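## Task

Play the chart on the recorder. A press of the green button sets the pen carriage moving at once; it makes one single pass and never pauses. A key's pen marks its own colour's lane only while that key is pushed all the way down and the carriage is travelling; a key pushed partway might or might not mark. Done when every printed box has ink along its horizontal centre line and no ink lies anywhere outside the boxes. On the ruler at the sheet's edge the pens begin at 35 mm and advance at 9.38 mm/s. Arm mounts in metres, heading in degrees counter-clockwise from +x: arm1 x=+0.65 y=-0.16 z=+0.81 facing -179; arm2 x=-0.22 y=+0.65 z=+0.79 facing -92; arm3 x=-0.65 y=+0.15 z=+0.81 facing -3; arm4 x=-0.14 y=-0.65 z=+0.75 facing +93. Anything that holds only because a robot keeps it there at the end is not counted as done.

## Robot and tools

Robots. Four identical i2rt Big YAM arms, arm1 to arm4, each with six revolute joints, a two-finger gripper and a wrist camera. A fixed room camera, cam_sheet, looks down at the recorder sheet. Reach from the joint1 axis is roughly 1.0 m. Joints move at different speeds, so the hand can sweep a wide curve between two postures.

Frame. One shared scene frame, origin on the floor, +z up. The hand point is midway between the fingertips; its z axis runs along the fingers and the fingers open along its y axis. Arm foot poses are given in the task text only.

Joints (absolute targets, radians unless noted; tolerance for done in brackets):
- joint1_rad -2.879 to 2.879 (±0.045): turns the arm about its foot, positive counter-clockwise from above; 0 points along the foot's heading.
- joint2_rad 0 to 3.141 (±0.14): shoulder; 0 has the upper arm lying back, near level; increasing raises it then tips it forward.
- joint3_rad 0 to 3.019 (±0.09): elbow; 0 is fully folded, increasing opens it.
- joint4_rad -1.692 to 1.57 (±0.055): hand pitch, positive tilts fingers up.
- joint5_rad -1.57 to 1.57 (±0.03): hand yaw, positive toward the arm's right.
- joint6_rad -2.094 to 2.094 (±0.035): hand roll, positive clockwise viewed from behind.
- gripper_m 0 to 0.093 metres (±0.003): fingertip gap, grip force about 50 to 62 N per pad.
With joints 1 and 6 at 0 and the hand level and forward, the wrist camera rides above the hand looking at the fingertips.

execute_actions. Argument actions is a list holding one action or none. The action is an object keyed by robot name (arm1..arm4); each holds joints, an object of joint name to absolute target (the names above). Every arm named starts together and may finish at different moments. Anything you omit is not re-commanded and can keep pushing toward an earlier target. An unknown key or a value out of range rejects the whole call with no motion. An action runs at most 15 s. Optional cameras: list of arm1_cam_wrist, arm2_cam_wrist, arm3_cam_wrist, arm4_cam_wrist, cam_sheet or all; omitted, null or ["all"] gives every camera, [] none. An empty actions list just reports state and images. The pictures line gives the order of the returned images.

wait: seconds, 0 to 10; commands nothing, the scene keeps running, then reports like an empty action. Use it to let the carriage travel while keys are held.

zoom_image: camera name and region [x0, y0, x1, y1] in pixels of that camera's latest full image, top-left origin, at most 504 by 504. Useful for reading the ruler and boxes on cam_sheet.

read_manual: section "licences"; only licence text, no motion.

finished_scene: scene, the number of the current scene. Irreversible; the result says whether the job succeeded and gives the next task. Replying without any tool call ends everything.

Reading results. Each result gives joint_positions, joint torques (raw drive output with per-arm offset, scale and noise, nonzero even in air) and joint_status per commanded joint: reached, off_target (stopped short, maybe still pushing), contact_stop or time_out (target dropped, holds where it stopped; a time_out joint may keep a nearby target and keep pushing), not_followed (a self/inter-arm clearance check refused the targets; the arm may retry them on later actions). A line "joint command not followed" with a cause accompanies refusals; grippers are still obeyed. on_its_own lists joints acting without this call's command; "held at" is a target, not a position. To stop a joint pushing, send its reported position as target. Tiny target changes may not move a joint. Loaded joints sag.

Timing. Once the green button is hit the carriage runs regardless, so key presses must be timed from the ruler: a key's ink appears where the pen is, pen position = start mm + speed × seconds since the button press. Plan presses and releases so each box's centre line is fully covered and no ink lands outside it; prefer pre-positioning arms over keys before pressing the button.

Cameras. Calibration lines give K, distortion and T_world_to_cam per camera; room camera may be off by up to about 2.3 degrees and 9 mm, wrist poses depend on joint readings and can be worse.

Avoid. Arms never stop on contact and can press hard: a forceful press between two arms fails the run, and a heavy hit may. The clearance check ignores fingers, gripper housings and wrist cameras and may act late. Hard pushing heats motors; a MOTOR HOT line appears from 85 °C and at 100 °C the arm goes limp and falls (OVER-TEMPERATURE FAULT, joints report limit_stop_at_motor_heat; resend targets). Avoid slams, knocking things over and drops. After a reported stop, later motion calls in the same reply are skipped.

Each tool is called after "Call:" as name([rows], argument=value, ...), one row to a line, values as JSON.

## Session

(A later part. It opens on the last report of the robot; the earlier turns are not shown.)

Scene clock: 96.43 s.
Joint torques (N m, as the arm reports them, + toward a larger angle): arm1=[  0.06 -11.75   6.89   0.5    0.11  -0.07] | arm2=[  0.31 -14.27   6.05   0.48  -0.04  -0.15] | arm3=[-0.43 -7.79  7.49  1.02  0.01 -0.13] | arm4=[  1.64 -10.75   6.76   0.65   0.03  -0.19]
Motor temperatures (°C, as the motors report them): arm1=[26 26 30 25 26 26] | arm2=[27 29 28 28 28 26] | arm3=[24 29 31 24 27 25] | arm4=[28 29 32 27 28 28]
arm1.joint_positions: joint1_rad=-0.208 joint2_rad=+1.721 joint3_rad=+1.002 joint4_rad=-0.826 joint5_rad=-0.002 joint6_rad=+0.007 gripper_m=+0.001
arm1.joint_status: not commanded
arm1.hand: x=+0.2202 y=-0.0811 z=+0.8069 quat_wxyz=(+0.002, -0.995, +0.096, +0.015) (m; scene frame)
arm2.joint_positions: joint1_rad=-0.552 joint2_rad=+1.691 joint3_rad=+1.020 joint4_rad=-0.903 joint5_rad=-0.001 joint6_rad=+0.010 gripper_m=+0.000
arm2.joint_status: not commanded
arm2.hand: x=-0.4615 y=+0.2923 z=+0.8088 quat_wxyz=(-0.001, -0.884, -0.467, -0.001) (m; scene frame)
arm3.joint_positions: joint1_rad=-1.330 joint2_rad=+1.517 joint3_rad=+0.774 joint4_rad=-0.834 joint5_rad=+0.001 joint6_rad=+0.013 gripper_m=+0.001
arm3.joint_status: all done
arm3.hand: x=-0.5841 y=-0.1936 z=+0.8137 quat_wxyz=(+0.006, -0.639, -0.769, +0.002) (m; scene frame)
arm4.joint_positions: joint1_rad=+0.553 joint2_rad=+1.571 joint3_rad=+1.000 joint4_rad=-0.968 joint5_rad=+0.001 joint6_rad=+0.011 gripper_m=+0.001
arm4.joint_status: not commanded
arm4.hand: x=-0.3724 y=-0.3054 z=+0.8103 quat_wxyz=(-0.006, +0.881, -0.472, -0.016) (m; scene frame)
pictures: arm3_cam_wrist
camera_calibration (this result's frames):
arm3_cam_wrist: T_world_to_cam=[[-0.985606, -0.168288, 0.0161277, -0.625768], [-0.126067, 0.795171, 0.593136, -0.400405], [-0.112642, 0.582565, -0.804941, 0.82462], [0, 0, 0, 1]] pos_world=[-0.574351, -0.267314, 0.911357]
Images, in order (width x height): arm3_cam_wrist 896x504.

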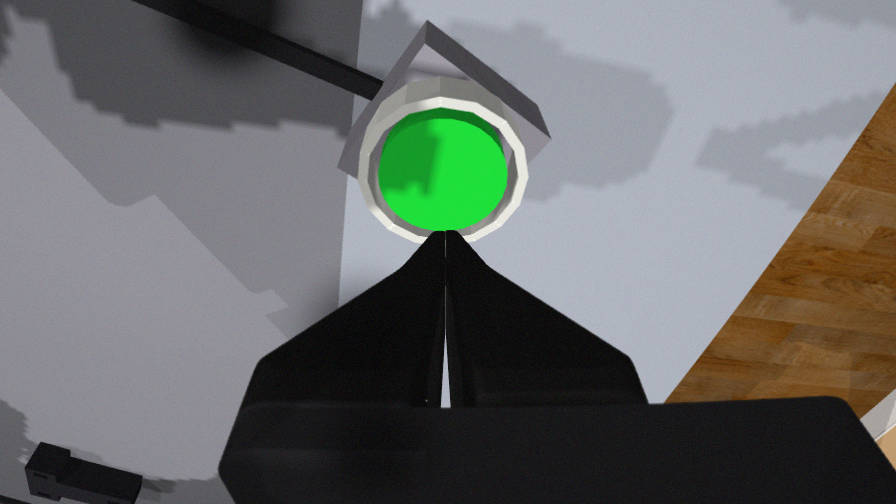

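Call:
execute_actions([
  {"arm3":{"joints":{"joint2_rad":1.69,"joint4_rad":-0.78}}},
], cameras=["arm3_cam_wrist"])

Call:
execute_actions([
  {"arm3":{"joints":{"joint2_rad":1.177,"joint3_rad":0.658,"joint4_rad":-1.026}}},
], cameras=[])

Call:
execute_actions([
  {"arm3":{"joints":{"joint1_rad":-0.352}}},
], cameras=[])

Call:
execute_actions([
  {"arm3":{"joints":{"joint2_rad":1.5,"joint3_rad":1.1}}},
], cameras=[])

Call:
execute_actions([
  {"arm3":{"joints":{"joint2_rad":1.74,"joint4_rad":-0.86}}},
], cameras=["arm3_cam_wrist"])

Call:
wait(seconds=10)

Call:
wait(seconds=10)

Call:
wait(seconds=4)

Call:
execute_actions([
  {"arm1":{"joints":{"joint2_rad":1.9}},"arm2":{"joints":{"joint2_rad":1.85}},"arm3":{"joints":{"joint2_rad":1.92}},"arm4":{"joints":{"joint2_rad":1.76}}},
], cameras=[])

Call:
wait(seconds=0.9)

Call:
execute_actions([
  {"arm1":{"joints":{"joint2_rad":1.72}},"arm2":{"joints":{"joint2_rad":1.68}},"arm3":{"joints":{"joint2_rad":1.74}},"arm4":{"joints":{"joint2_rad":1.58}}},
], cameras=["cam_sheet"])

Scene clock: 110.87 s.
Joint torques (N m, as the arm reports them, + toward a larger angle): arm1=[  0.03 -11.73   6.88   0.5    0.11  -0.07] | arm2=[  0.33 -14.29   6.04   0.48  -0.04  -0.14] | arm3=[-0.5  -5.66  5.67  0.87  0.05 -0.1 ] | arm4=[  1.44 -10.63   6.77   0.63   0.03  -0.18]
Motor temperatures (°C, as the motors report them): arm1=[26 26 30 25 26 26] | arm2=[27 29 29 28 28 26] | arm3=[24 29 31 24 27 25] | arm4=[28 29 32 27 28 28]
arm1.joint_positions: joint1_rad=-0.208 joint2_rad=+1.721 joint3_rad=+1.002 joint4_rad=-0.826 joint5_rad=-0.002 joint6_rad=+0.007 gripper_m=+0.001
arm1.joint_status: not commanded
arm1.hand: x=+0.2202 y=-0.0811 z=+0.8069 quat_wxyz=(+0.002, -0.995, +0.096, +0.015) (m; scene frame)
arm2.joint_positions: joint1_rad=-0.552 joint2_rad=+1.691 joint3_rad=+1.020 joint4_rad=-0.903 joint5_rad=-0.001 joint6_rad=+0.010 gripper_m=+0.000
arm2.joint_status: not commanded
arm2.hand: x=-0.4615 y=+0.2923 z=+0.8088 quat_wxyz=(-0.001, -0.884, -0.467, -0.001) (m; scene frame)
arm3.joint_positions: joint1_rad=-1.330 joint2_rad=+1.639 joint3_rad=+0.785 joint4_rad=-0.794 joint5_rad=+0.001 joint6_rad=+0.013 gripper_m=+0.001
arm3.joint_status: all done
arm3.hand: x=-0.5848 y=-0.1922 z=+0.7764 quat_wxyz=(+0.034, -0.639, -0.768, -0.020) (m; scene frame)
arm4.joint_positions: joint1_rad=+0.553 joint2_rad=+1.571 joint3_rad=+1.000 joint4_rad=-0.968 joint5_rad=+0.001 joint6_rad=+0.011 gripper_m=+0.001
arm4.joint_status: not commanded
arm4.hand: x=-0.3724 y=-0.3054 z=+0.8103 quat_wxyz=(-0.006, +0.881, -0.472, -0.016) (m; scene frame)
pictures: arm3_cam_wrist
camera_calibration (this result's frames):
arm3_cam_wrist: T_world_to_cam=[[-0.985491, -0.168759, 0.0180942, -0.627142], [-0.116919, 0.752284, 0.648382, -0.425326], [-0.123032, 0.636859, -0.7611, 0.764061], [0, 0, 0, 1]] pos_world=[-0.573768, -0.272469, 0.868648]
Images, in order (width x height): arm3_cam_wrist 896x504.

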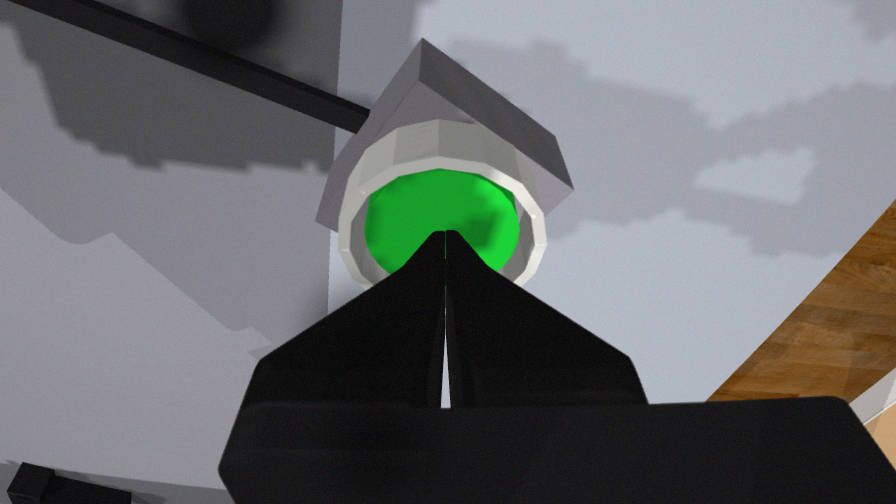

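Scene clock: 112.10 s.
Joint torques (N m, as the arm reports them, + toward a larger angle): arm1=[  0.07 -11.73   6.89   0.51   0.11  -0.07] | arm2=[  0.35 -14.28   6.06   0.47  -0.04  -0.15] | arm3=[ 0.07 -4.18 10.37  0.25  0.01 -0.11] | arm4=[  1.57 -10.83   6.74   0.6    0.03  -0.19]
Motor temperatures (°C, as the motors report them): arm1=[26 26 30 25 26 26] | arm2=[27 29 29 28 28 26] | arm3=[24 29 31 24 27 25] | arm4=[28 29 32 27 28 28]
arm1.joint_positions: joint1_rad=-0.208 joint2_rad=+1.721 joint3_rad=+1.002 joint4_rad=-0.826 joint5_rad=-0.002 joint6_rad=+0.007 gripper_m=+0.001
arm1.joint_status: not commanded
arm1.hand: x=+0.2202 y=-0.0811 z=+0.8069 quat_wxyz=(+0.002, -0.995, +0.096, +0.015) (m; scene frame)
arm2.joint_positions: joint1_rad=-0.552 joint2_rad=+1.691 joint3_rad=+1.020 joint4_rad=-0.903 joint5_rad=-0.001 joint6_rad=+0.010 gripper_m=+0.000
arm2.joint_status: not commanded
arm2.hand: x=-0.4615 y=+0.2923 z=+0.8088 quat_wxyz=(-0.001, -0.884, -0.467, -0.001) (m; scene frame)
arm3.joint_positions: joint1_rad=-1.330 joint2_rad=+1.176 joint3_rad=+0.642 joint4_rad=-1.014 joint5_rad=+0.001 joint6_rad=+0.013 gripper_m=+0.001
arm3.joint_status: all done
arm3.hand: x=-0.5983 y=-0.1192 z=+0.8717 quat_wxyz=(-0.005, -0.639, -0.769, +0.011) (m; scene frame)
arm4.joint_positions: joint1_rad=+0.553 joint2_rad=+1.571 joint3_rad=+1.000 joint4_rad=-0.968 joint5_rad=+0.001 joint6_rad=+0.011 gripper_m=+0.001
arm4.joint_status: not commanded
arm4.hand: x=-0.3724 y=-0.3054 z=+0.8103 quat_wxyz=(-0.006, +0.881, -0.472, -0.016) (m; scene frame)
pictures: none
No camera images: the call's "cameras" was empty. Leave "cameras" out to get every camera's image.

Scene clock: 113.57 s.
Joint torques (N m, as the arm reports them, + toward a larger angle): arm1=[  0.13 -11.74   6.9    0.5    0.11  -0.07] | arm2=[  0.36 -14.26   6.05   0.48  -0.04  -0.15] | arm3=[ 0.37 -5.35 10.12  0.14 -0.03 -0.13] | arm4=[  1.57 -10.63   6.72   0.63   0.04  -0.19]
Motor temperatures (°C, as the motors report them): arm1=[26 26 30 25 26 26] | arm2=[27 29 29 28 28 26] | arm3=[24 29 31 24 27 25] | arm4=[28 29 32 27 28 28]
arm1.joint_positions: joint1_rad=-0.208 joint2_rad=+1.721 joint3_rad=+1.002 joint4_rad=-0.826 joint5_rad=-0.002 joint6_rad=+0.007 gripper_m=+0.001
arm1.joint_status: not commanded
arm1.hand: x=+0.2202 y=-0.0811 z=+0.8069 quat_wxyz=(+0.002, -0.995, +0.096, +0.015) (m; scene frame)
arm2.joint_positions: joint1_rad=-0.552 joint2_rad=+1.691 joint3_rad=+1.020 joint4_rad=-0.903 joint5_rad=-0.001 joint6_rad=+0.010 gripper_m=+0.000
arm2.joint_status: not commanded
arm2.hand: x=-0.4615 y=+0.2923 z=+0.8088 quat_wxyz=(-0.001, -0.884, -0.467, -0.001) (m; scene frame)
arm3.joint_positions: joint1_rad=-0.354 joint2_rad=+1.176 joint3_rad=+0.642 joint4_rad=-1.014 joint5_rad=+0.000 joint6_rad=+0.013 gripper_m=+0.001
arm3.joint_status: all done
arm3.hand: x=-0.3997 y=+0.0425 z=+0.8696 quat_wxyz=(-0.006, -0.204, -0.979, +0.003) (m; scene frame)
arm4.joint_positions: joint1_rad=+0.553 joint2_rad=+1.571 joint3_rad=+1.000 joint4_rad=-0.968 joint5_rad=+0.001 joint6_rad=+0.011 gripper_m=+0.001
arm4.joint_status: not commanded
arm4.hand: x=-0.3724 y=-0.3054 z=+0.8103 quat_wxyz=(-0.006, +0.881, -0.472, -0.016) (m; scene frame)
pictures: none
No camera images: the call's "cameras" was empty. Leave "cameras" out to get every camera's image.

Scene clock: 114.80 s.
Joint torques (N m, as the arm reports them, + toward a larger angle): arm1=[  0.01 -11.78   6.89   0.5    0.11  -0.07] | arm2=[  0.32 -14.26   6.05   0.46  -0.04  -0.15] | arm3=[ 0.69 -9.09 12.76  0.55 -0.04 -0.1 ] | arm4=[  1.67 -10.76   6.77   0.61   0.03  -0.18]
Motor temperatures (°C, as the motors report them): arm1=[26 26 30 25 26 26] | arm2=[27 30 29 28 28 26] | arm3=[24 29 32 24 27 25] | arm4=[28 29 33 27 28 28]
arm1.joint_positions: joint1_rad=-0.208 joint2_rad=+1.721 joint3_rad=+1.002 joint4_rad=-0.826 joint5_rad=-0.002 joint6_rad=+0.007 gripper_m=+0.001
arm1.joint_status: not commanded
arm1.hand: x=+0.2202 y=-0.0811 z=+0.8069 quat_wxyz=(+0.002, -0.995, +0.096, +0.015) (m; scene frame)
arm2.joint_positions: joint1_rad=-0.552 joint2_rad=+1.691 joint3_rad=+1.020 joint4_rad=-0.903 joint5_rad=-0.001 joint6_rad=+0.010 gripper_m=+0.000
arm2.joint_status: not commanded
arm2.hand: x=-0.4615 y=+0.2923 z=+0.8088 quat_wxyz=(-0.001, -0.884, -0.467, -0.001) (m; scene frame)
arm3.joint_positions: joint1_rad=-0.354 joint2_rad=+1.482 joint3_rad=+1.065 joint4_rad=-1.021 joint5_rad=+0.000 joint6_rad=+0.013 gripper_m=+0.001
arm3.joint_status: all done
arm3.hand: x=-0.2477 y=-0.0212 z=+0.9173 quat_wxyz=(-0.060, -0.203, -0.977, +0.014) (m; scene frame)
arm4.joint_positions: joint1_rad=+0.553 joint2_rad=+1.571 joint3_rad=+1.000 joint4_rad=-0.968 joint5_rad=+0.001 joint6_rad=+0.011 gripper_m=+0.001
arm4.joint_status: not commanded
arm4.hand: x=-0.3724 y=-0.3054 z=+0.8103 quat_wxyz=(-0.006, +0.881, -0.472, -0.016) (m; scene frame)
pictures: none
No camera images: the call's "cameras" was empty. Leave "cameras" out to get every camera's image.

Scene clock: 115.83 s.
Joint torques (N m, as the arm reports them, + toward a larger angle): arm1=[  0.06 -11.71   6.89   0.48   0.11  -0.07] | arm2=[  0.33 -14.3    6.05   0.48  -0.04  -0.15] | arm3=[ -0.33 -12.31  10.93   1.03   0.03  -0.14] | arm4=[  1.55 -10.6    6.79   0.6    0.04  -0.19]
Motor temperatures (°C, as the motors report them): arm1=[26 26 30 25 26 26] | arm2=[27 30 29 28 28 26] | arm3=[24 29 32 24 27 25] | arm4=[28 29 33 27 28 28]
arm1.joint_positions: joint1_rad=-0.208 joint2_rad=+1.721 joint3_rad=+1.002 joint4_rad=-0.826 joint5_rad=-0.002 joint6_rad=+0.007 gripper_m=+0.001
arm1.joint_status: not commanded
arm1.hand: x=+0.2202 y=-0.0811 z=+0.8069 quat_wxyz=(+0.002, -0.995, +0.096, +0.015) (m; scene frame)
arm2.joint_positions: joint1_rad=-0.552 joint2_rad=+1.691 joint3_rad=+1.020 joint4_rad=-0.903 joint5_rad=-0.001 joint6_rad=+0.010 gripper_m=+0.000
arm2.joint_status: not commanded
arm2.hand: x=-0.4615 y=+0.2923 z=+0.8088 quat_wxyz=(-0.001, -0.884, -0.467, -0.001) (m; scene frame)
arm3.joint_positions: joint1_rad=-0.354 joint2_rad=+1.740 joint3_rad=+1.068 joint4_rad=-0.872 joint5_rad=+0.000 joint6_rad=+0.013 gripper_m=+0.001
arm3.joint_status: all done
arm3.hand: x=-0.2298 y=-0.0293 z=+0.8109 quat_wxyz=(-0.008, -0.204, -0.979, +0.004) (m; scene frame)
arm4.joint_positions: joint1_rad=+0.553 joint2_rad=+1.571 joint3_rad=+1.000 joint4_rad=-0.968 joint5_rad=+0.001 joint6_rad=+0.011 gripper_m=+0.001
arm4.joint_status: not commanded
arm4.hand: x=-0.3724 y=-0.3054 z=+0.8103 quat_wxyz=(-0.006, +0.881, -0.472, -0.016) (m; scene frame)
pictures: arm3_cam_wrist
camera_calibration (this result's frames):
arm3_cam_wrist: T_world_to_cam=[[-0.413194, -0.910599, 0.00895136, -0.133242], [-0.744329, 0.343377, 0.572771, -0.623526], [-0.524638, 0.230003, -0.819667, 0.673502], [0, 0, 0, 1]] pos_world=[-0.165818, -0.0621321, 0.910377]
Images, in order (width x height): arm3_cam_wrist 896x504.

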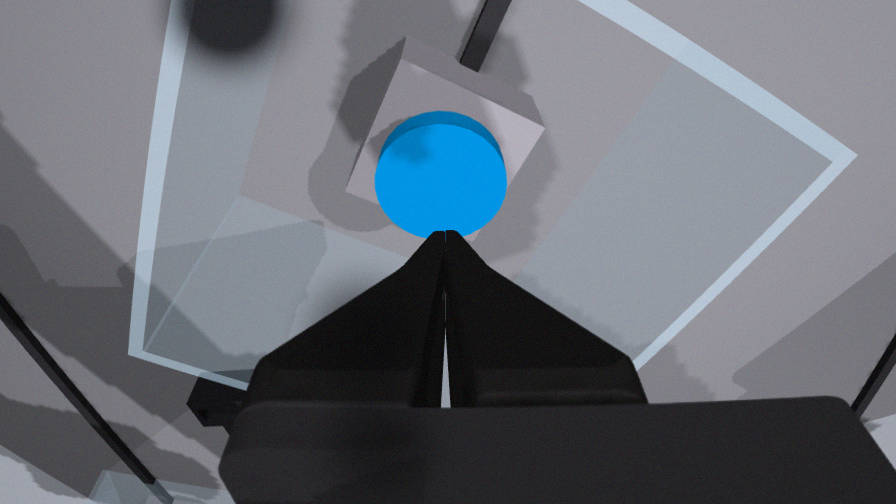

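Scene clock: 125.83 s.
Joint torques (N m, as the arm reports them, + toward a larger angle): arm1=[  0.06 -11.74   6.88   0.5    0.11  -0.07] | arm2=[  0.32 -14.28   6.05   0.47  -0.04  -0.15] | arm3=[  0.57 -11.82  10.77   0.97   0.01  -0.06] | arm4=[  1.48 -10.66   6.75   0.66   0.04  -0.18]
Motor temperatures (°C, as the motors report them): arm1=[26 26 30 25 26 26] | arm2=[27 30 29 28 28 26] | arm3=[24 29 33 24 27 25] | arm4=[28 29 33 27 28 28]
arm1.joint_positions: joint1_rad=-0.208 joint2_rad=+1.721 joint3_rad=+1.002 joint4_rad=-0.826 joint5_rad=-0.002 joint6_rad=+0.007 gripper_m=+0.001
arm1.joint_status: not commanded
arm1.hand: x=+0.2202 y=-0.0811 z=+0.8069 quat_wxyz=(+0.002, -0.995, +0.096, +0.015) (m; scene frame)
arm2.joint_positions: joint1_rad=-0.552 joint2_rad=+1.691 joint3_rad=+1.020 joint4_rad=-0.903 joint5_rad=-0.001 joint6_rad=+0.010 gripper_m=+0.000
arm2.joint_status: not commanded
arm2.hand: x=-0.4615 y=+0.2923 z=+0.8088 quat_wxyz=(-0.001, -0.884, -0.467, -0.001) (m; scene frame)
arm3.joint_positions: joint1_rad=-0.354 joint2_rad=+1.740 joint3_rad=+1.068 joint4_rad=-0.872 joint5_rad=+0.000 joint6_rad=+0.013 gripper_m=+0.001
arm3.joint_status: all done
arm3.hand: x=-0.2298 y=-0.0293 z=+0.8109 quat_wxyz=(-0.008, -0.204, -0.979, +0.004) (m; scene frame)
arm4.joint_positions: joint1_rad=+0.553 joint2_rad=+1.571 joint3_rad=+1.000 joint4_rad=-0.968 joint5_rad=+0.001 joint6_rad=+0.011 gripper_m=+0.001
arm4.joint_status: not commanded
arm4.hand: x=-0.3724 y=-0.3054 z=+0.8103 quat_wxyz=(-0.006, +0.881, -0.472, -0.016) (m; scene frame)
wait: 10.00 s; at rest by 0.27 s
pictures: arm1_cam_wrist, arm2_cam_wrist, arm3_cam_wrist, arm4_cam_wrist, cam_sheet
camera_calibration (this result's frames):
arm1_cam_wrist: T_world_to_cam=[[0.187694, 0.982214, 0.00524472, 0.0311358], [0.816942, -0.159072, 0.554349, -0.632493], [0.545323, -0.0997633, -0.832268, 0.665611], [0, 0, 0, 1]] pos_world=[0.147893, -0.0647903, 0.904425]
arm2_cam_wrist: T_world_to_cam=[[-0.81948, 0.573069, 0.00672594, -0.550704], [0.469292, 0.664251, 0.581839, -0.43914], [0.328966, 0.479961, -0.813276, 0.790996], [0, 0, 0, 1]] pos_world=[-0.505417, 0.227643, 0.902511]
arm3_cam_wrist: T_world_to_cam=[[-0.413194, -0.910599, 0.00895136, -0.133242], [-0.744329, 0.343377, 0.572771, -0.623526], [-0.524638, 0.230003, -0.819667, 0.673502], [0, 0, 0, 1]] pos_world=[-0.165818, -0.0621321, 0.910377]
arm4_cam_wrist: T_world_to_cam=[[0.825671, 0.564145, -0.00274921, 0.481784], [0.463426, -0.675466, 0.573569, -0.495527], [0.321719, -0.474854, -0.819152, 0.760031], [0, 0, 0, 1]] pos_world=[-0.412672, -0.245604, 0.908125]
Images, in order (width x height): arm1_cam_wrist 896x504, arm2_cam_wrist 896x504, arm3_cam_wrist 896x504, arm4_cam_wrist 896x504, cam_sheet 896x504.

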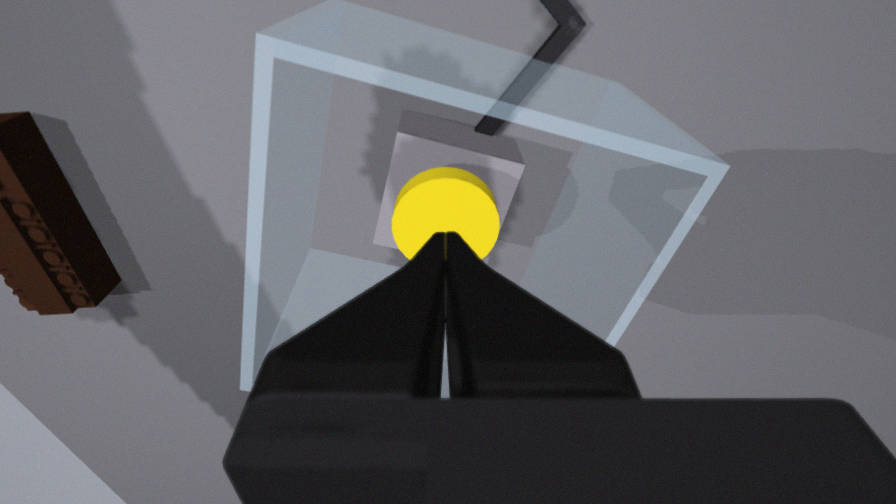

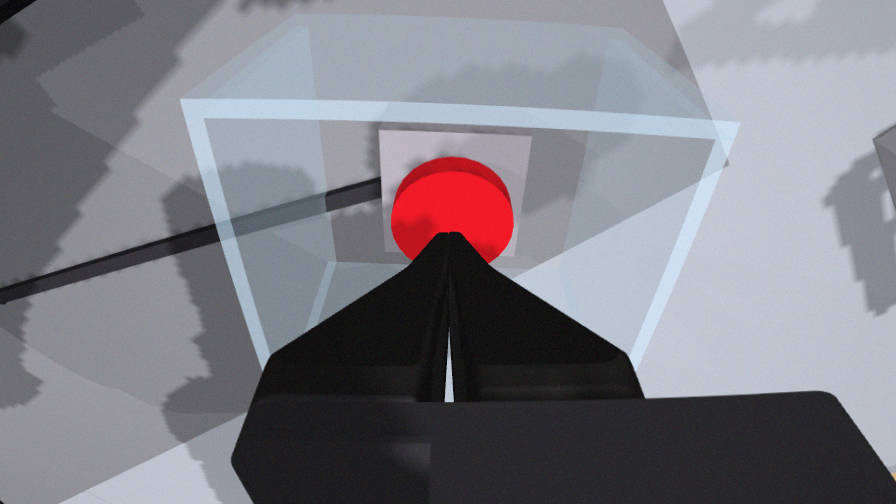

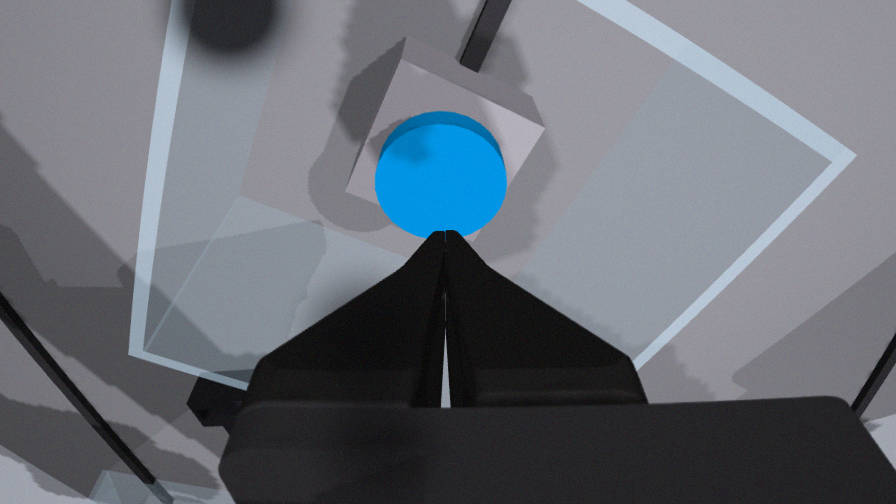

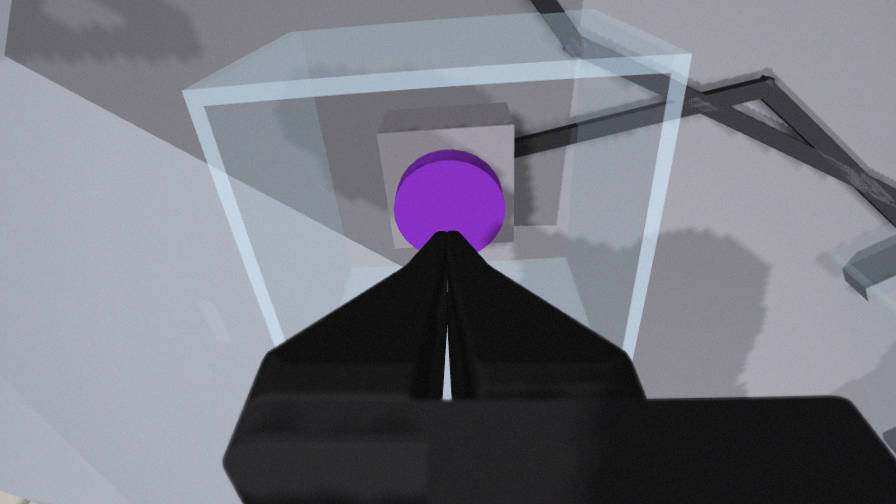

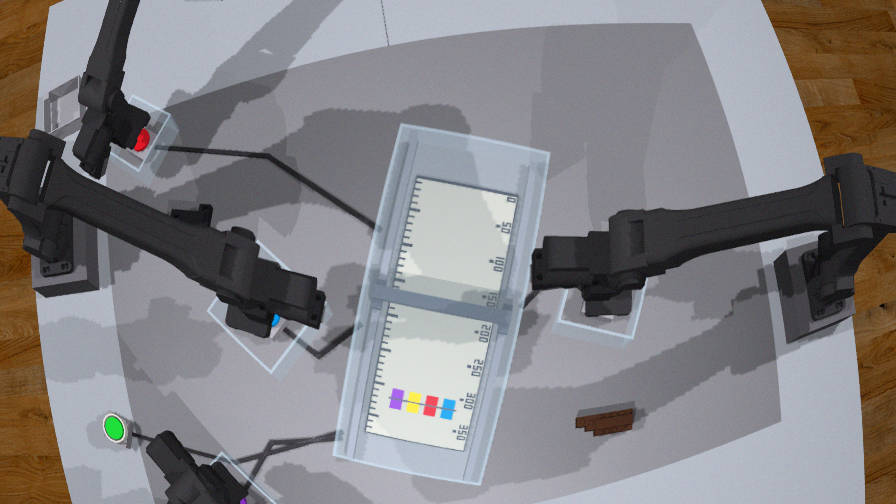

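Scene clock: 135.83 s.
Joint torques (N m, as the arm reports them, + toward a larger angle): arm1=[  0.03 -11.73   6.89   0.5    0.11  -0.07] | arm2=[  0.35 -14.27   6.05   0.47  -0.04  -0.15] | arm3=[  0.27 -12.37  10.74   0.94   0.    -0.07] | arm4=[  1.47 -10.8    6.76   0.65   0.04  -0.19]
Motor temperatures (°C, as the motors report them): arm1=[26 26 30 25 26 26] | arm2=[27 30 29 28 28 26] | arm3=[24 30 33 24 27 25] | arm4=[28 29 33 27 28 28]
arm1.joint_positions: joint1_rad=-0.208 joint2_rad=+1.721 joint3_rad=+1.002 joint4_rad=-0.826 joint5_rad=-0.002 joint6_rad=+0.007 gripper_m=+0.001
arm1.joint_status: not commanded
arm1.hand: x=+0.2202 y=-0.0811 z=+0.8069 quat_wxyz=(+0.002, -0.995, +0.096, +0.015) (m; scene frame)
arm2.joint_positions: joint1_rad=-0.552 joint2_rad=+1.691 joint3_rad=+1.020 joint4_rad=-0.903 joint5_rad=-0.001 joint6_rad=+0.010 gripper_m=+0.000
arm2.joint_status: not commanded
arm2.hand: x=-0.4615 y=+0.2923 z=+0.8088 quat_wxyz=(-0.001, -0.884, -0.467, -0.001) (m; scene frame)
arm3.joint_positions: joint1_rad=-0.354 joint2_rad=+1.740 joint3_rad=+1.068 joint4_rad=-0.872 joint5_rad=+0.000 joint6_rad=+0.013 gripper_m=+0.001
arm3.joint_status: all done
arm3.hand: x=-0.2298 y=-0.0293 z=+0.8109 quat_wxyz=(-0.008, -0.204, -0.979, +0.004) (m; scene frame)
arm4.joint_positions: joint1_rad=+0.553 joint2_rad=+1.571 joint3_rad=+1.000 joint4_rad=-0.968 joint5_rad=+0.001 joint6_rad=+0.011 gripper_m=+0.001
arm4.joint_status: not commanded
arm4.hand: x=-0.3724 y=-0.3054 z=+0.8103 quat_wxyz=(-0.006, +0.881, -0.472, -0.016) (m; scene frame)
wait: 10.00 s; at rest by 0.27 s
pictures: arm1_cam_wrist, arm2_cam_wrist, arm3_cam_wrist, arm4_cam_wrist, cam_sheet
camera_calibration (this result's frames):
arm1_cam_wrist: T_world_to_cam=[[0.187694, 0.982214, 0.00524472, 0.0311358], [0.816942, -0.159072, 0.554349, -0.632493], [0.545323, -0.0997633, -0.832268, 0.665611], [0, 0, 0, 1]] pos_world=[0.147893, -0.0647903, 0.904425]
arm2_cam_wrist: T_world_to_cam=[[-0.81948, 0.573069, 0.00672594, -0.550704], [0.469292, 0.664251, 0.581839, -0.43914], [0.328966, 0.479961, -0.813276, 0.790996], [0, 0, 0, 1]] pos_world=[-0.505417, 0.227643, 0.902511]
arm3_cam_wrist: T_world_to_cam=[[-0.413194, -0.910599, 0.00895136, -0.133242], [-0.744329, 0.343377, 0.572771, -0.623526], [-0.524638, 0.230003, -0.819667, 0.673502], [0, 0, 0, 1]] pos_world=[-0.165818, -0.0621321, 0.910377]
arm4_cam_wrist: T_world_to_cam=[[0.825671, 0.564145, -0.00274921, 0.481784], [0.463426, -0.675466, 0.573569, -0.495527], [0.321719, -0.474854, -0.819152, 0.760031], [0, 0, 0, 1]] pos_world=[-0.412672, -0.245604, 0.908125]
Images, in order (width x height): arm1_cam_wrist 896x504, arm2_cam_wrist 896x504, arm3_cam_wrist 896x504, arm4_cam_wrist 896x504, cam_sheet 896x504.

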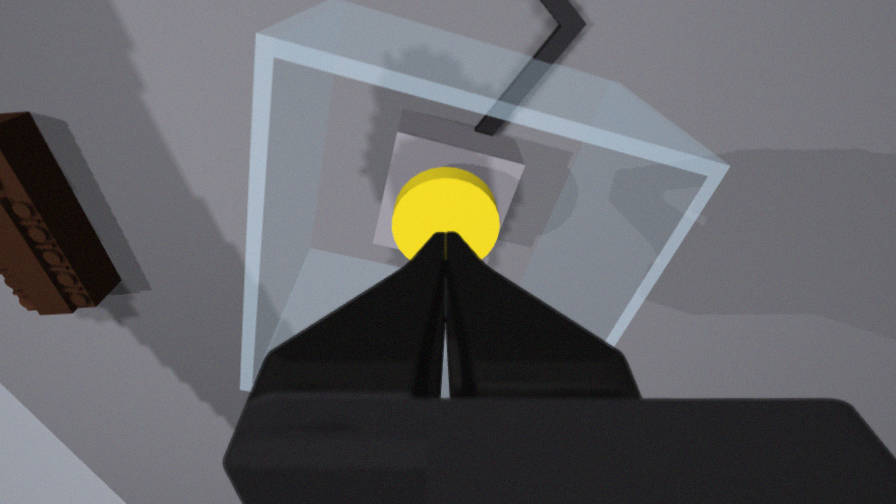

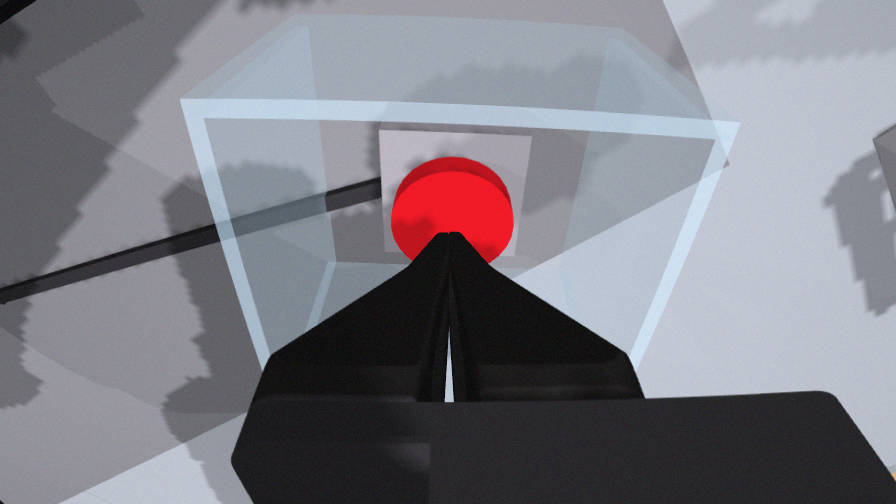

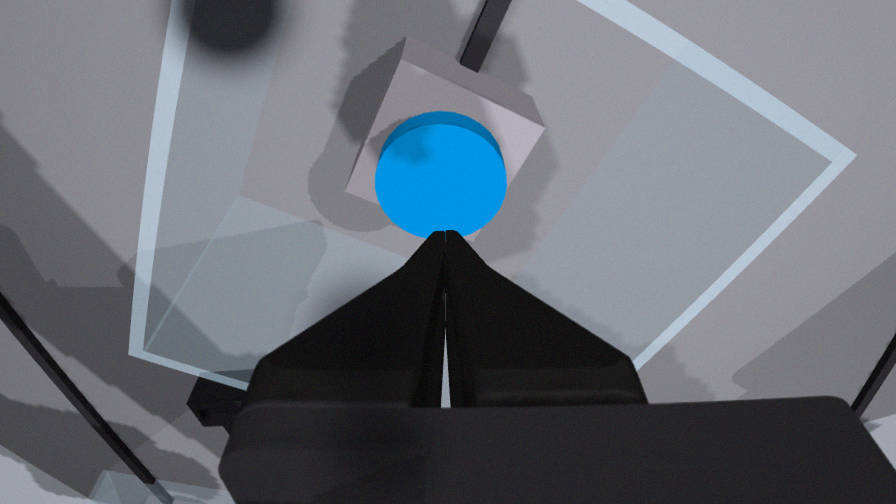

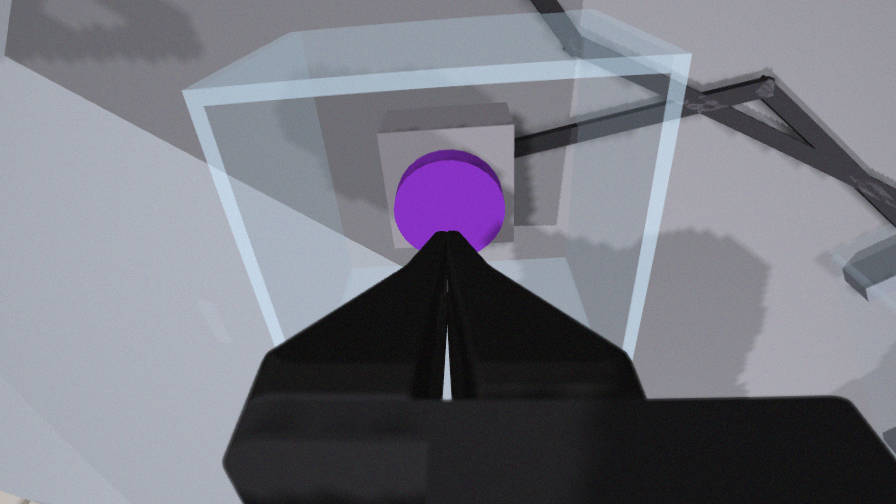

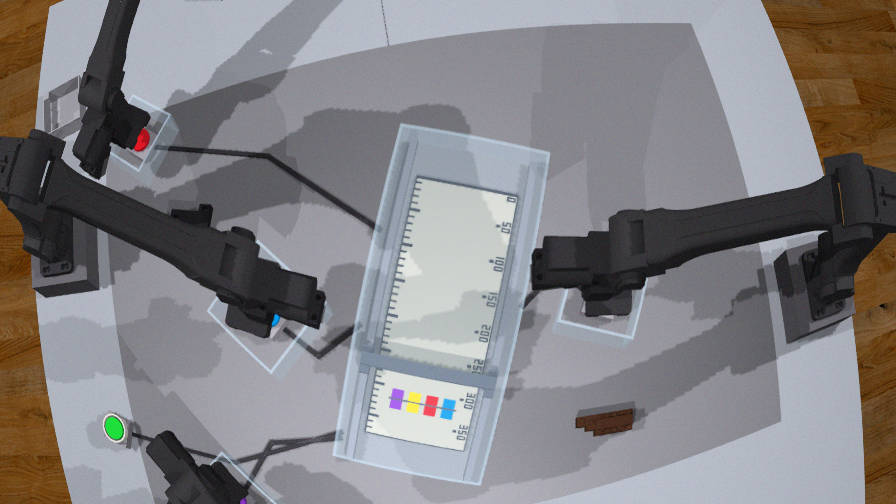

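Scene clock: 139.83 s.
Joint torques (N m, as the arm reports them, + toward a larger angle): arm1=[  0.05 -11.73   6.88   0.49   0.11  -0.07] | arm2=[  0.35 -14.27   6.05   0.47  -0.04  -0.15] | arm3=[  0.03 -12.84  10.56   1.06   0.02  -0.11] | arm4=[  1.46 -10.93   6.77   0.64   0.03  -0.19]
Motor temperatures (°C, as the motors report them): arm1=[26 26 30 25 26 26] | arm2=[27 30 29 28 28 26] | arm3=[24 30 33 24 27 25] | arm4=[28 29 33 27 28 28]
arm1.joint_positions: joint1_rad=-0.208 joint2_rad=+1.721 joint3_rad=+1.002 joint4_rad=-0.826 joint5_rad=-0.002 joint6_rad=+0.007 gripper_m=+0.001
arm1.joint_status: not commanded
arm1.hand: x=+0.2202 y=-0.0811 z=+0.8069 quat_wxyz=(+0.002, -0.995, +0.096, +0.015) (m; scene frame)
arm2.joint_positions: joint1_rad=-0.552 joint2_rad=+1.691 joint3_rad=+1.020 joint4_rad=-0.903 joint5_rad=-0.001 joint6_rad=+0.010 gripper_m=+0.000
arm2.joint_status: not commanded
arm2.hand: x=-0.4615 y=+0.2923 z=+0.8088 quat_wxyz=(-0.001, -0.884, -0.467, -0.001) (m; scene frame)
arm3.joint_positions: joint1_rad=-0.354 joint2_rad=+1.740 joint3_rad=+1.068 joint4_rad=-0.872 joint5_rad=+0.000 joint6_rad=+0.013 gripper_m=+0.001
arm3.joint_status: all done
arm3.hand: x=-0.2298 y=-0.0293 z=+0.8109 quat_wxyz=(-0.008, -0.204, -0.979, +0.004) (m; scene frame)
arm4.joint_positions: joint1_rad=+0.553 joint2_rad=+1.571 joint3_rad=+1.000 joint4_rad=-0.968 joint5_rad=+0.001 joint6_rad=+0.011 gripper_m=+0.001
arm4.joint_status: not commanded
arm4.hand: x=-0.3724 y=-0.3054 z=+0.8103 quat_wxyz=(-0.006, +0.881, -0.472, -0.016) (m; scene frame)
wait: 4.00 s; at rest by 0.27 s
pictures: arm1_cam_wrist, arm2_cam_wrist, arm3_cam_wrist, arm4_cam_wrist, cam_sheet
camera_calibration (this result's frames):
arm1_cam_wrist: T_world_to_cam=[[0.187694, 0.982214, 0.00524472, 0.0311358], [0.816942, -0.159072, 0.554349, -0.632493], [0.545323, -0.0997633, -0.832268, 0.665611], [0, 0, 0, 1]] pos_world=[0.147893, -0.0647903, 0.904425]
arm2_cam_wrist: T_world_to_cam=[[-0.81948, 0.573069, 0.00672594, -0.550704], [0.469292, 0.664251, 0.581839, -0.43914], [0.328966, 0.479961, -0.813276, 0.790996], [0, 0, 0, 1]] pos_world=[-0.505417, 0.227643, 0.902511]
arm3_cam_wrist: T_world_to_cam=[[-0.413194, -0.910599, 0.00895136, -0.133242], [-0.744329, 0.343377, 0.572771, -0.623526], [-0.524638, 0.230003, -0.819667, 0.673502], [0, 0, 0, 1]] pos_world=[-0.165818, -0.0621321, 0.910377]
arm4_cam_wrist: T_world_to_cam=[[0.825671, 0.564145, -0.00274921, 0.481784], [0.463426, -0.675466, 0.573569, -0.495527], [0.321719, -0.474854, -0.819152, 0.760031], [0, 0, 0, 1]] pos_world=[-0.412672, -0.245604, 0.908125]
Images, in order (width x height): arm1_cam_wrist 896x504, arm2_cam_wrist 896x504, arm3_cam_wrist 896x504, arm4_cam_wrist 896x504, cam_sheet 896x504.

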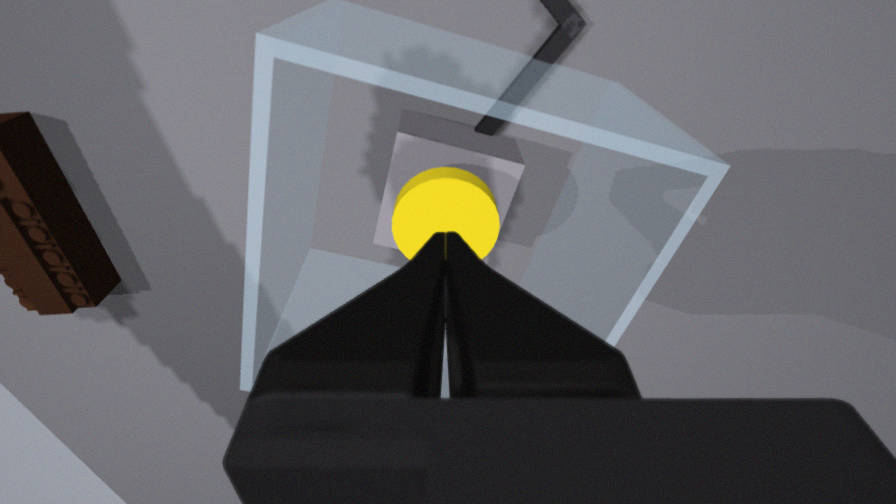

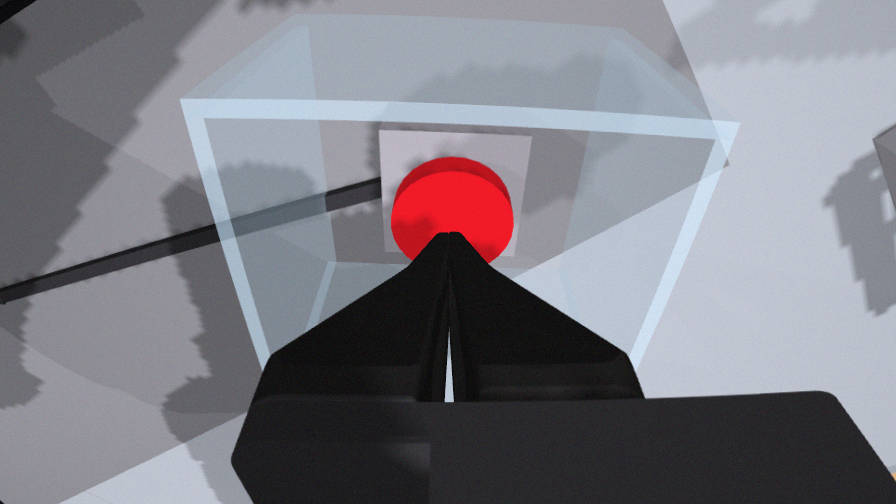

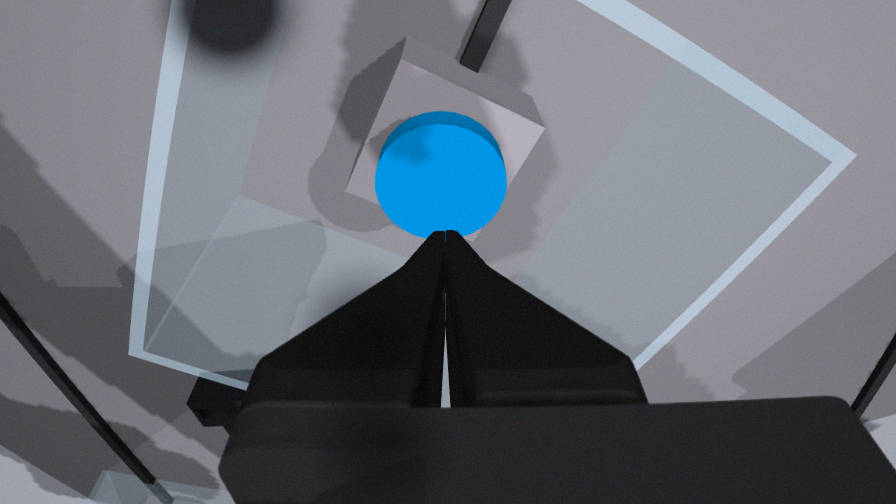

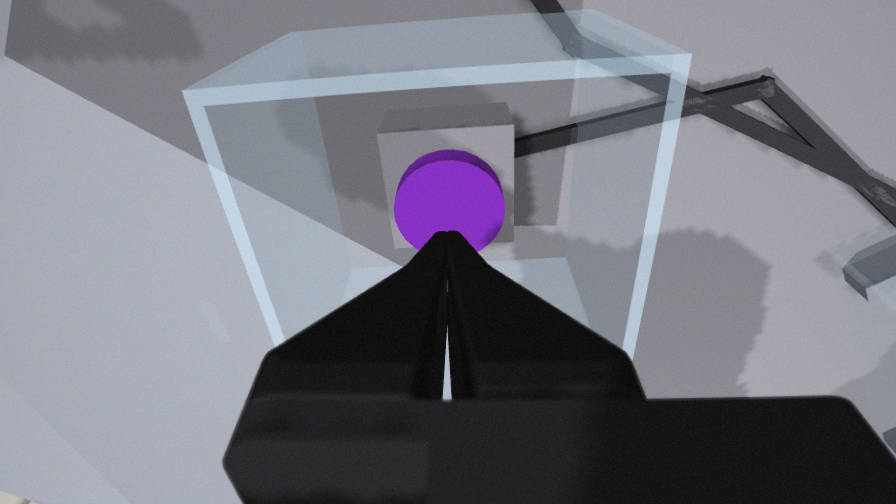

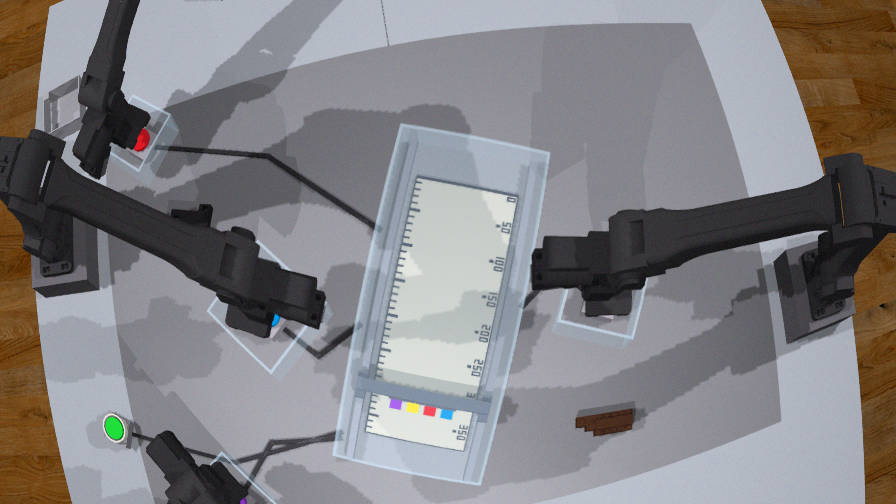

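Scene clock: 140.67 s.
Joint torques (N m, as the arm reports them, + toward a larger angle): arm1=[ 0.05 -7.65  4.9   0.43  0.11 -0.07] | arm2=[ 0.36 -8.24  4.2   0.63 -0.04 -0.15] | arm3=[ 0.35 -7.43  6.97  0.96 -0.01 -0.13] | arm4=[ 1.6  -8.11  4.82  0.49  0.04 -0.18]
Motor temperatures (°C, as the motors report them): arm1=[26 26 30 25 26 26] | arm2=[27 30 29 28 28 26] | arm3=[24 30 33 24 27 25] | arm4=[28 29 33 27 28 28]
arm1.joint_positions: joint1_rad=-0.208 joint2_rad=+1.839 joint3_rad=+1.017 joint4_rad=-0.829 joint5_rad=-0.002 joint6_rad=+0.007 gripper_m=+0.001
arm1.joint_status: all done
arm1.hand: x=+0.2312 y=-0.0830 z=+0.7624 quat_wxyz=(-0.003, -0.995, +0.096, -0.038) (m; scene frame)
arm2.joint_positions: joint1_rad=-0.552 joint2_rad=+1.780 joint3_rad=+1.040 joint4_rad=-0.910 joint5_rad=-0.001 joint6_rad=+0.010 gripper_m=+0.000
arm2.joint_status: all done
arm2.hand: x=-0.4595 y=+0.2952 z=+0.7779 quat_wxyz=(+0.017, -0.884, -0.466, -0.035) (m; scene frame)
arm3.joint_positions: joint1_rad=-0.354 joint2_rad=+1.840 joint3_rad=+1.107 joint4_rad=-0.874 joint5_rad=+0.000 joint6_rad=+0.013 gripper_m=+0.001
arm3.joint_status: all done
arm3.hand: x=-0.2258 y=-0.0312 z=+0.7780 quat_wxyz=(+0.023, -0.204, -0.979, -0.002) (m; scene frame)
arm4.joint_positions: joint1_rad=+0.553 joint2_rad=+1.701 joint3_rad=+1.018 joint4_rad=-0.971 joint5_rad=+0.001 joint6_rad=+0.011 gripper_m=+0.001
arm4.joint_status: all done
arm4.hand: x=-0.3699 y=-0.3094 z=+0.7642 quat_wxyz=(+0.020, +0.881, -0.472, +0.036) (m; scene frame)
pictures: none
No camera images: the call's "cameras" was empty. Leave "cameras" out to get every camera's image.

Scene clock: 141.57 s.
Joint torques (N m, as the arm reports them, + toward a larger angle): arm1=[ 0.06 -7.68  4.88  0.43  0.11 -0.07] | arm2=[ 0.3  -8.26  4.2   0.64 -0.04 -0.15] | arm3=[ 0.36 -7.57  6.92  1.    0.04 -0.14] | arm4=[ 1.59 -8.25  4.8   0.47  0.04 -0.17]
Motor temperatures (°C, as the motors report them): arm1=[26 26 30 25 26 26] | arm2=[27 30 29 28 28 26] | arm3=[24 30 33 24 27 25] | arm4=[28 29 33 27 28 28]
arm1.joint_positions: joint1_rad=-0.208 joint2_rad=+1.839 joint3_rad=+1.017 joint4_rad=-0.829 joint5_rad=-0.002 joint6_rad=+0.007 gripper_m=+0.001
arm1.joint_status: all done
arm1.hand: x=+0.2312 y=-0.0830 z=+0.7624 quat_wxyz=(-0.003, -0.995, +0.096, -0.038) (m; scene frame)
arm2.joint_positions: joint1_rad=-0.552 joint2_rad=+1.780 joint3_rad=+1.040 joint4_rad=-0.910 joint5_rad=-0.001 joint6_rad=+0.010 gripper_m=+0.000
arm2.joint_status: all done
arm2.hand: x=-0.4595 y=+0.2952 z=+0.7779 quat_wxyz=(+0.017, -0.884, -0.466, -0.035) (m; scene frame)
arm3.joint_positions: joint1_rad=-0.354 joint2_rad=+1.840 joint3_rad=+1.107 joint4_rad=-0.874 joint5_rad=+0.000 joint6_rad=+0.013 gripper_m=+0.001
arm3.joint_status: all done
arm3.hand: x=-0.2258 y=-0.0312 z=+0.7780 quat_wxyz=(+0.023, -0.204, -0.979, -0.002) (m; scene frame)
arm4.joint_positions: joint1_rad=+0.553 joint2_rad=+1.701 joint3_rad=+1.018 joint4_rad=-0.971 joint5_rad=+0.001 joint6_rad=+0.011 gripper_m=+0.001
arm4.joint_status: all done
arm4.hand: x=-0.3699 y=-0.3094 z=+0.7642 quat_wxyz=(+0.020, +0.881, -0.472, +0.036) (m; scene frame)
wait: 0.90 s; at rest by 0.27 s
pictures: arm1_cam_wrist, arm2_cam_wrist, arm3_cam_wrist, arm4_cam_wrist, cam_sheet
camera_calibration (this result's frames):
arm1_cam_wrist: T_world_to_cam=[[0.187402, 0.982264, 0.00608705, 0.030551], [0.754572, -0.147924, 0.639327, -0.666583], [0.628889, -0.115218, -0.768911, 0.553436], [0, 0, 0, 1]] pos_world=[0.14921, -0.0648467, 0.851522]
arm2_cam_wrist: T_world_to_cam=[[-0.819898, 0.57245, 0.00824242, -0.551686], [0.443188, 0.625515, 0.642118, -0.47147], [0.362425, 0.530124, -0.766562, 0.72801], [0, 0, 0, 1]] pos_world=[-0.507225, 0.224789, 0.865351]
arm3_cam_wrist: T_world_to_cam=[[-0.412863, -0.910726, 0.0110959, -0.134638], [-0.709001, 0.329014, 0.623753, -0.633234], [-0.571718, 0.249657, -0.781543, 0.609379], [0, 0, 0, 1]] pos_world=[-0.156158, -0.0664118, 0.872731]
arm4_cam_wrist: T_world_to_cam=[[0.825543, 0.564332, -0.00288029, 0.481993], [0.423584, -0.616259, 0.663929, -0.538437], [0.372901, -0.549322, -0.74779, 0.660897], [0, 0, 0, 1]] pos_world=[-0.416282, -0.240775, 0.853084]
Images, in order (width x height): arm1_cam_wrist 896x504, arm2_cam_wrist 896x504, arm3_cam_wrist 896x504, arm4_cam_wrist 896x504, cam_sheet 896x504.

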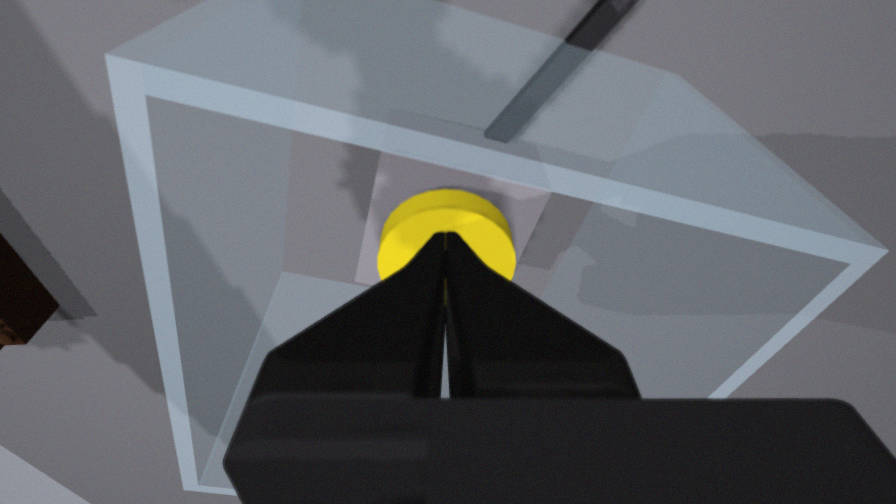

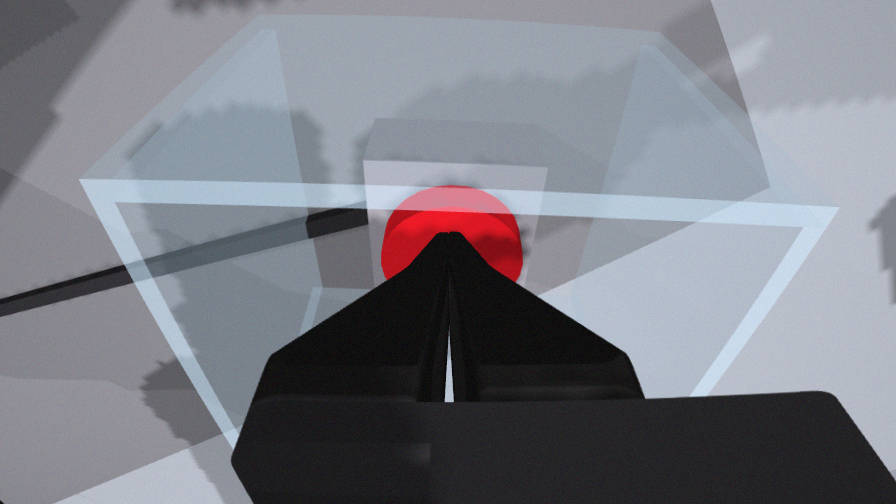

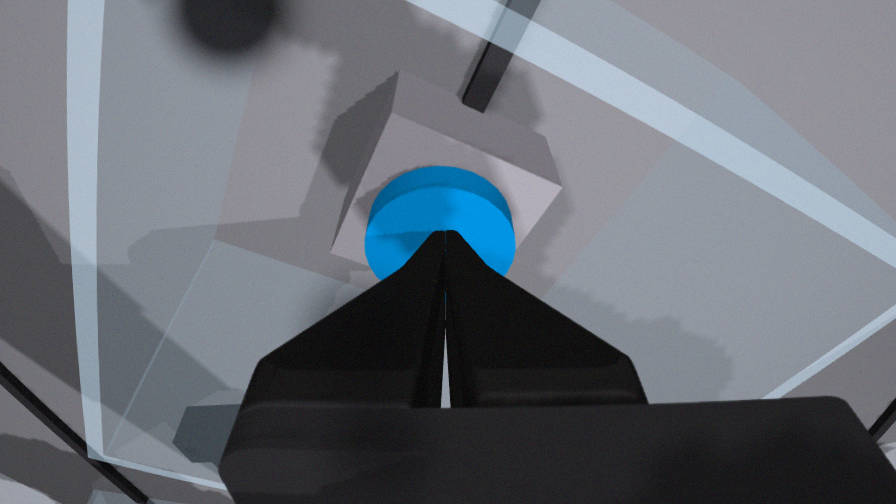

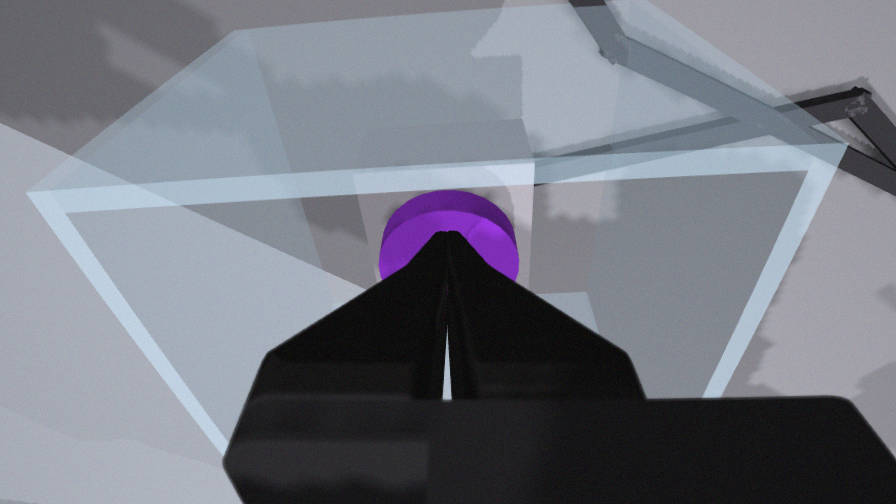

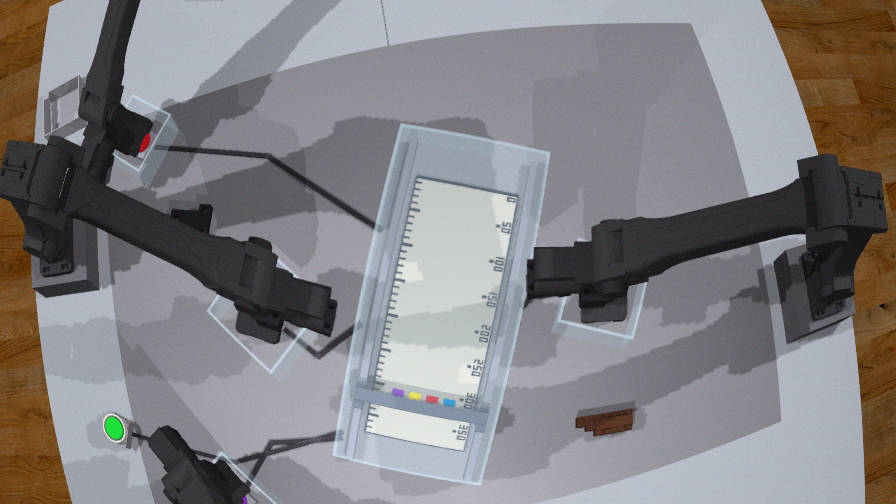

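Scene clock: 142.60 s.
Joint torques (N m, as the arm reports them, + toward a larger angle): arm1=[  0.05 -11.53   6.87   0.64   0.11  -0.07] | arm2=[  0.33 -14.23   5.99   0.77  -0.04  -0.14] | arm3=[  0.58 -12.76   8.32   1.08   0.    -0.13] | arm4=[  1.51 -10.7    6.82   0.67   0.04  -0.19]
Motor temperatures (°C, as the motors report them): arm1=[26 26 30 25 26 26] | arm2=[27 30 29 28 28 26] | arm3=[24 30 33 24 27 25] | arm4=[28 29 33 27 28 28]
arm1.joint_positions: joint1_rad=-0.208 joint2_rad=+1.721 joint3_rad=+1.002 joint4_rad=-0.829 joint5_rad=-0.002 joint6_rad=+0.007 gripper_m=+0.001
arm1.joint_status: all done
arm1.hand: x=+0.2208 y=-0.0812 z=+0.8071 quat_wxyz=(+0.002, -0.995, +0.096, +0.013) (m; scene frame)
arm2.joint_positions: joint1_rad=-0.552 joint2_rad=+1.691 joint3_rad=+1.020 joint4_rad=-0.910 joint5_rad=-0.001 joint6_rad=+0.010 gripper_m=+0.000
arm2.joint_status: all done
arm2.hand: x=-0.4607 y=+0.2936 z=+0.8089 quat_wxyz=(+0.000, -0.884, -0.467, -0.004) (m; scene frame)
arm3.joint_positions: joint1_rad=-0.354 joint2_rad=+1.738 joint3_rad=+1.104 joint4_rad=-0.872 joint5_rad=+0.000 joint6_rad=+0.013 gripper_m=+0.001
arm3.joint_status: all done
arm3.hand: x=-0.2138 y=-0.0360 z=+0.8227 quat_wxyz=(-0.027, -0.204, -0.979, +0.008) (m; scene frame)
arm4.joint_positions: joint1_rad=+0.553 joint2_rad=+1.571 joint3_rad=+1.000 joint4_rad=-0.970 joint5_rad=+0.001 joint6_rad=+0.011 gripper_m=+0.001
arm4.joint_status: all done
arm4.hand: x=-0.3722 y=-0.3057 z=+0.8103 quat_wxyz=(-0.006, +0.881, -0.472, -0.015) (m; scene frame)
pictures: cam_sheet
Images, in order (width x height): cam_sheet 896x504.

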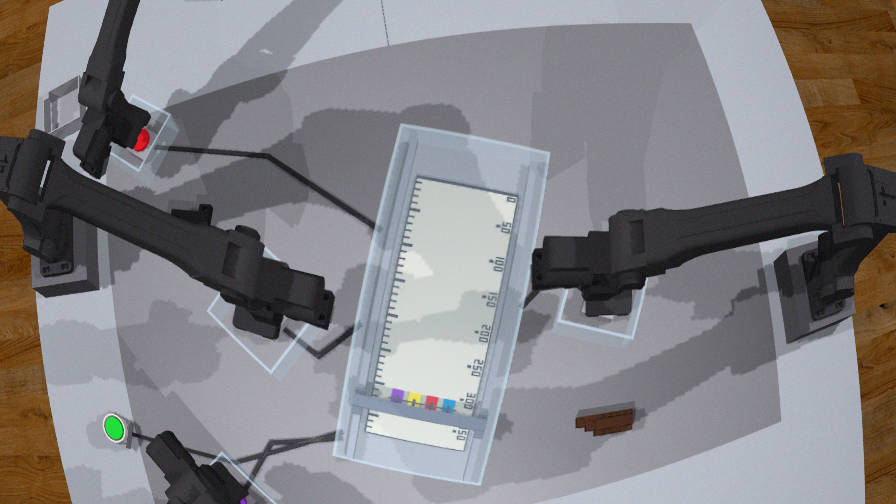

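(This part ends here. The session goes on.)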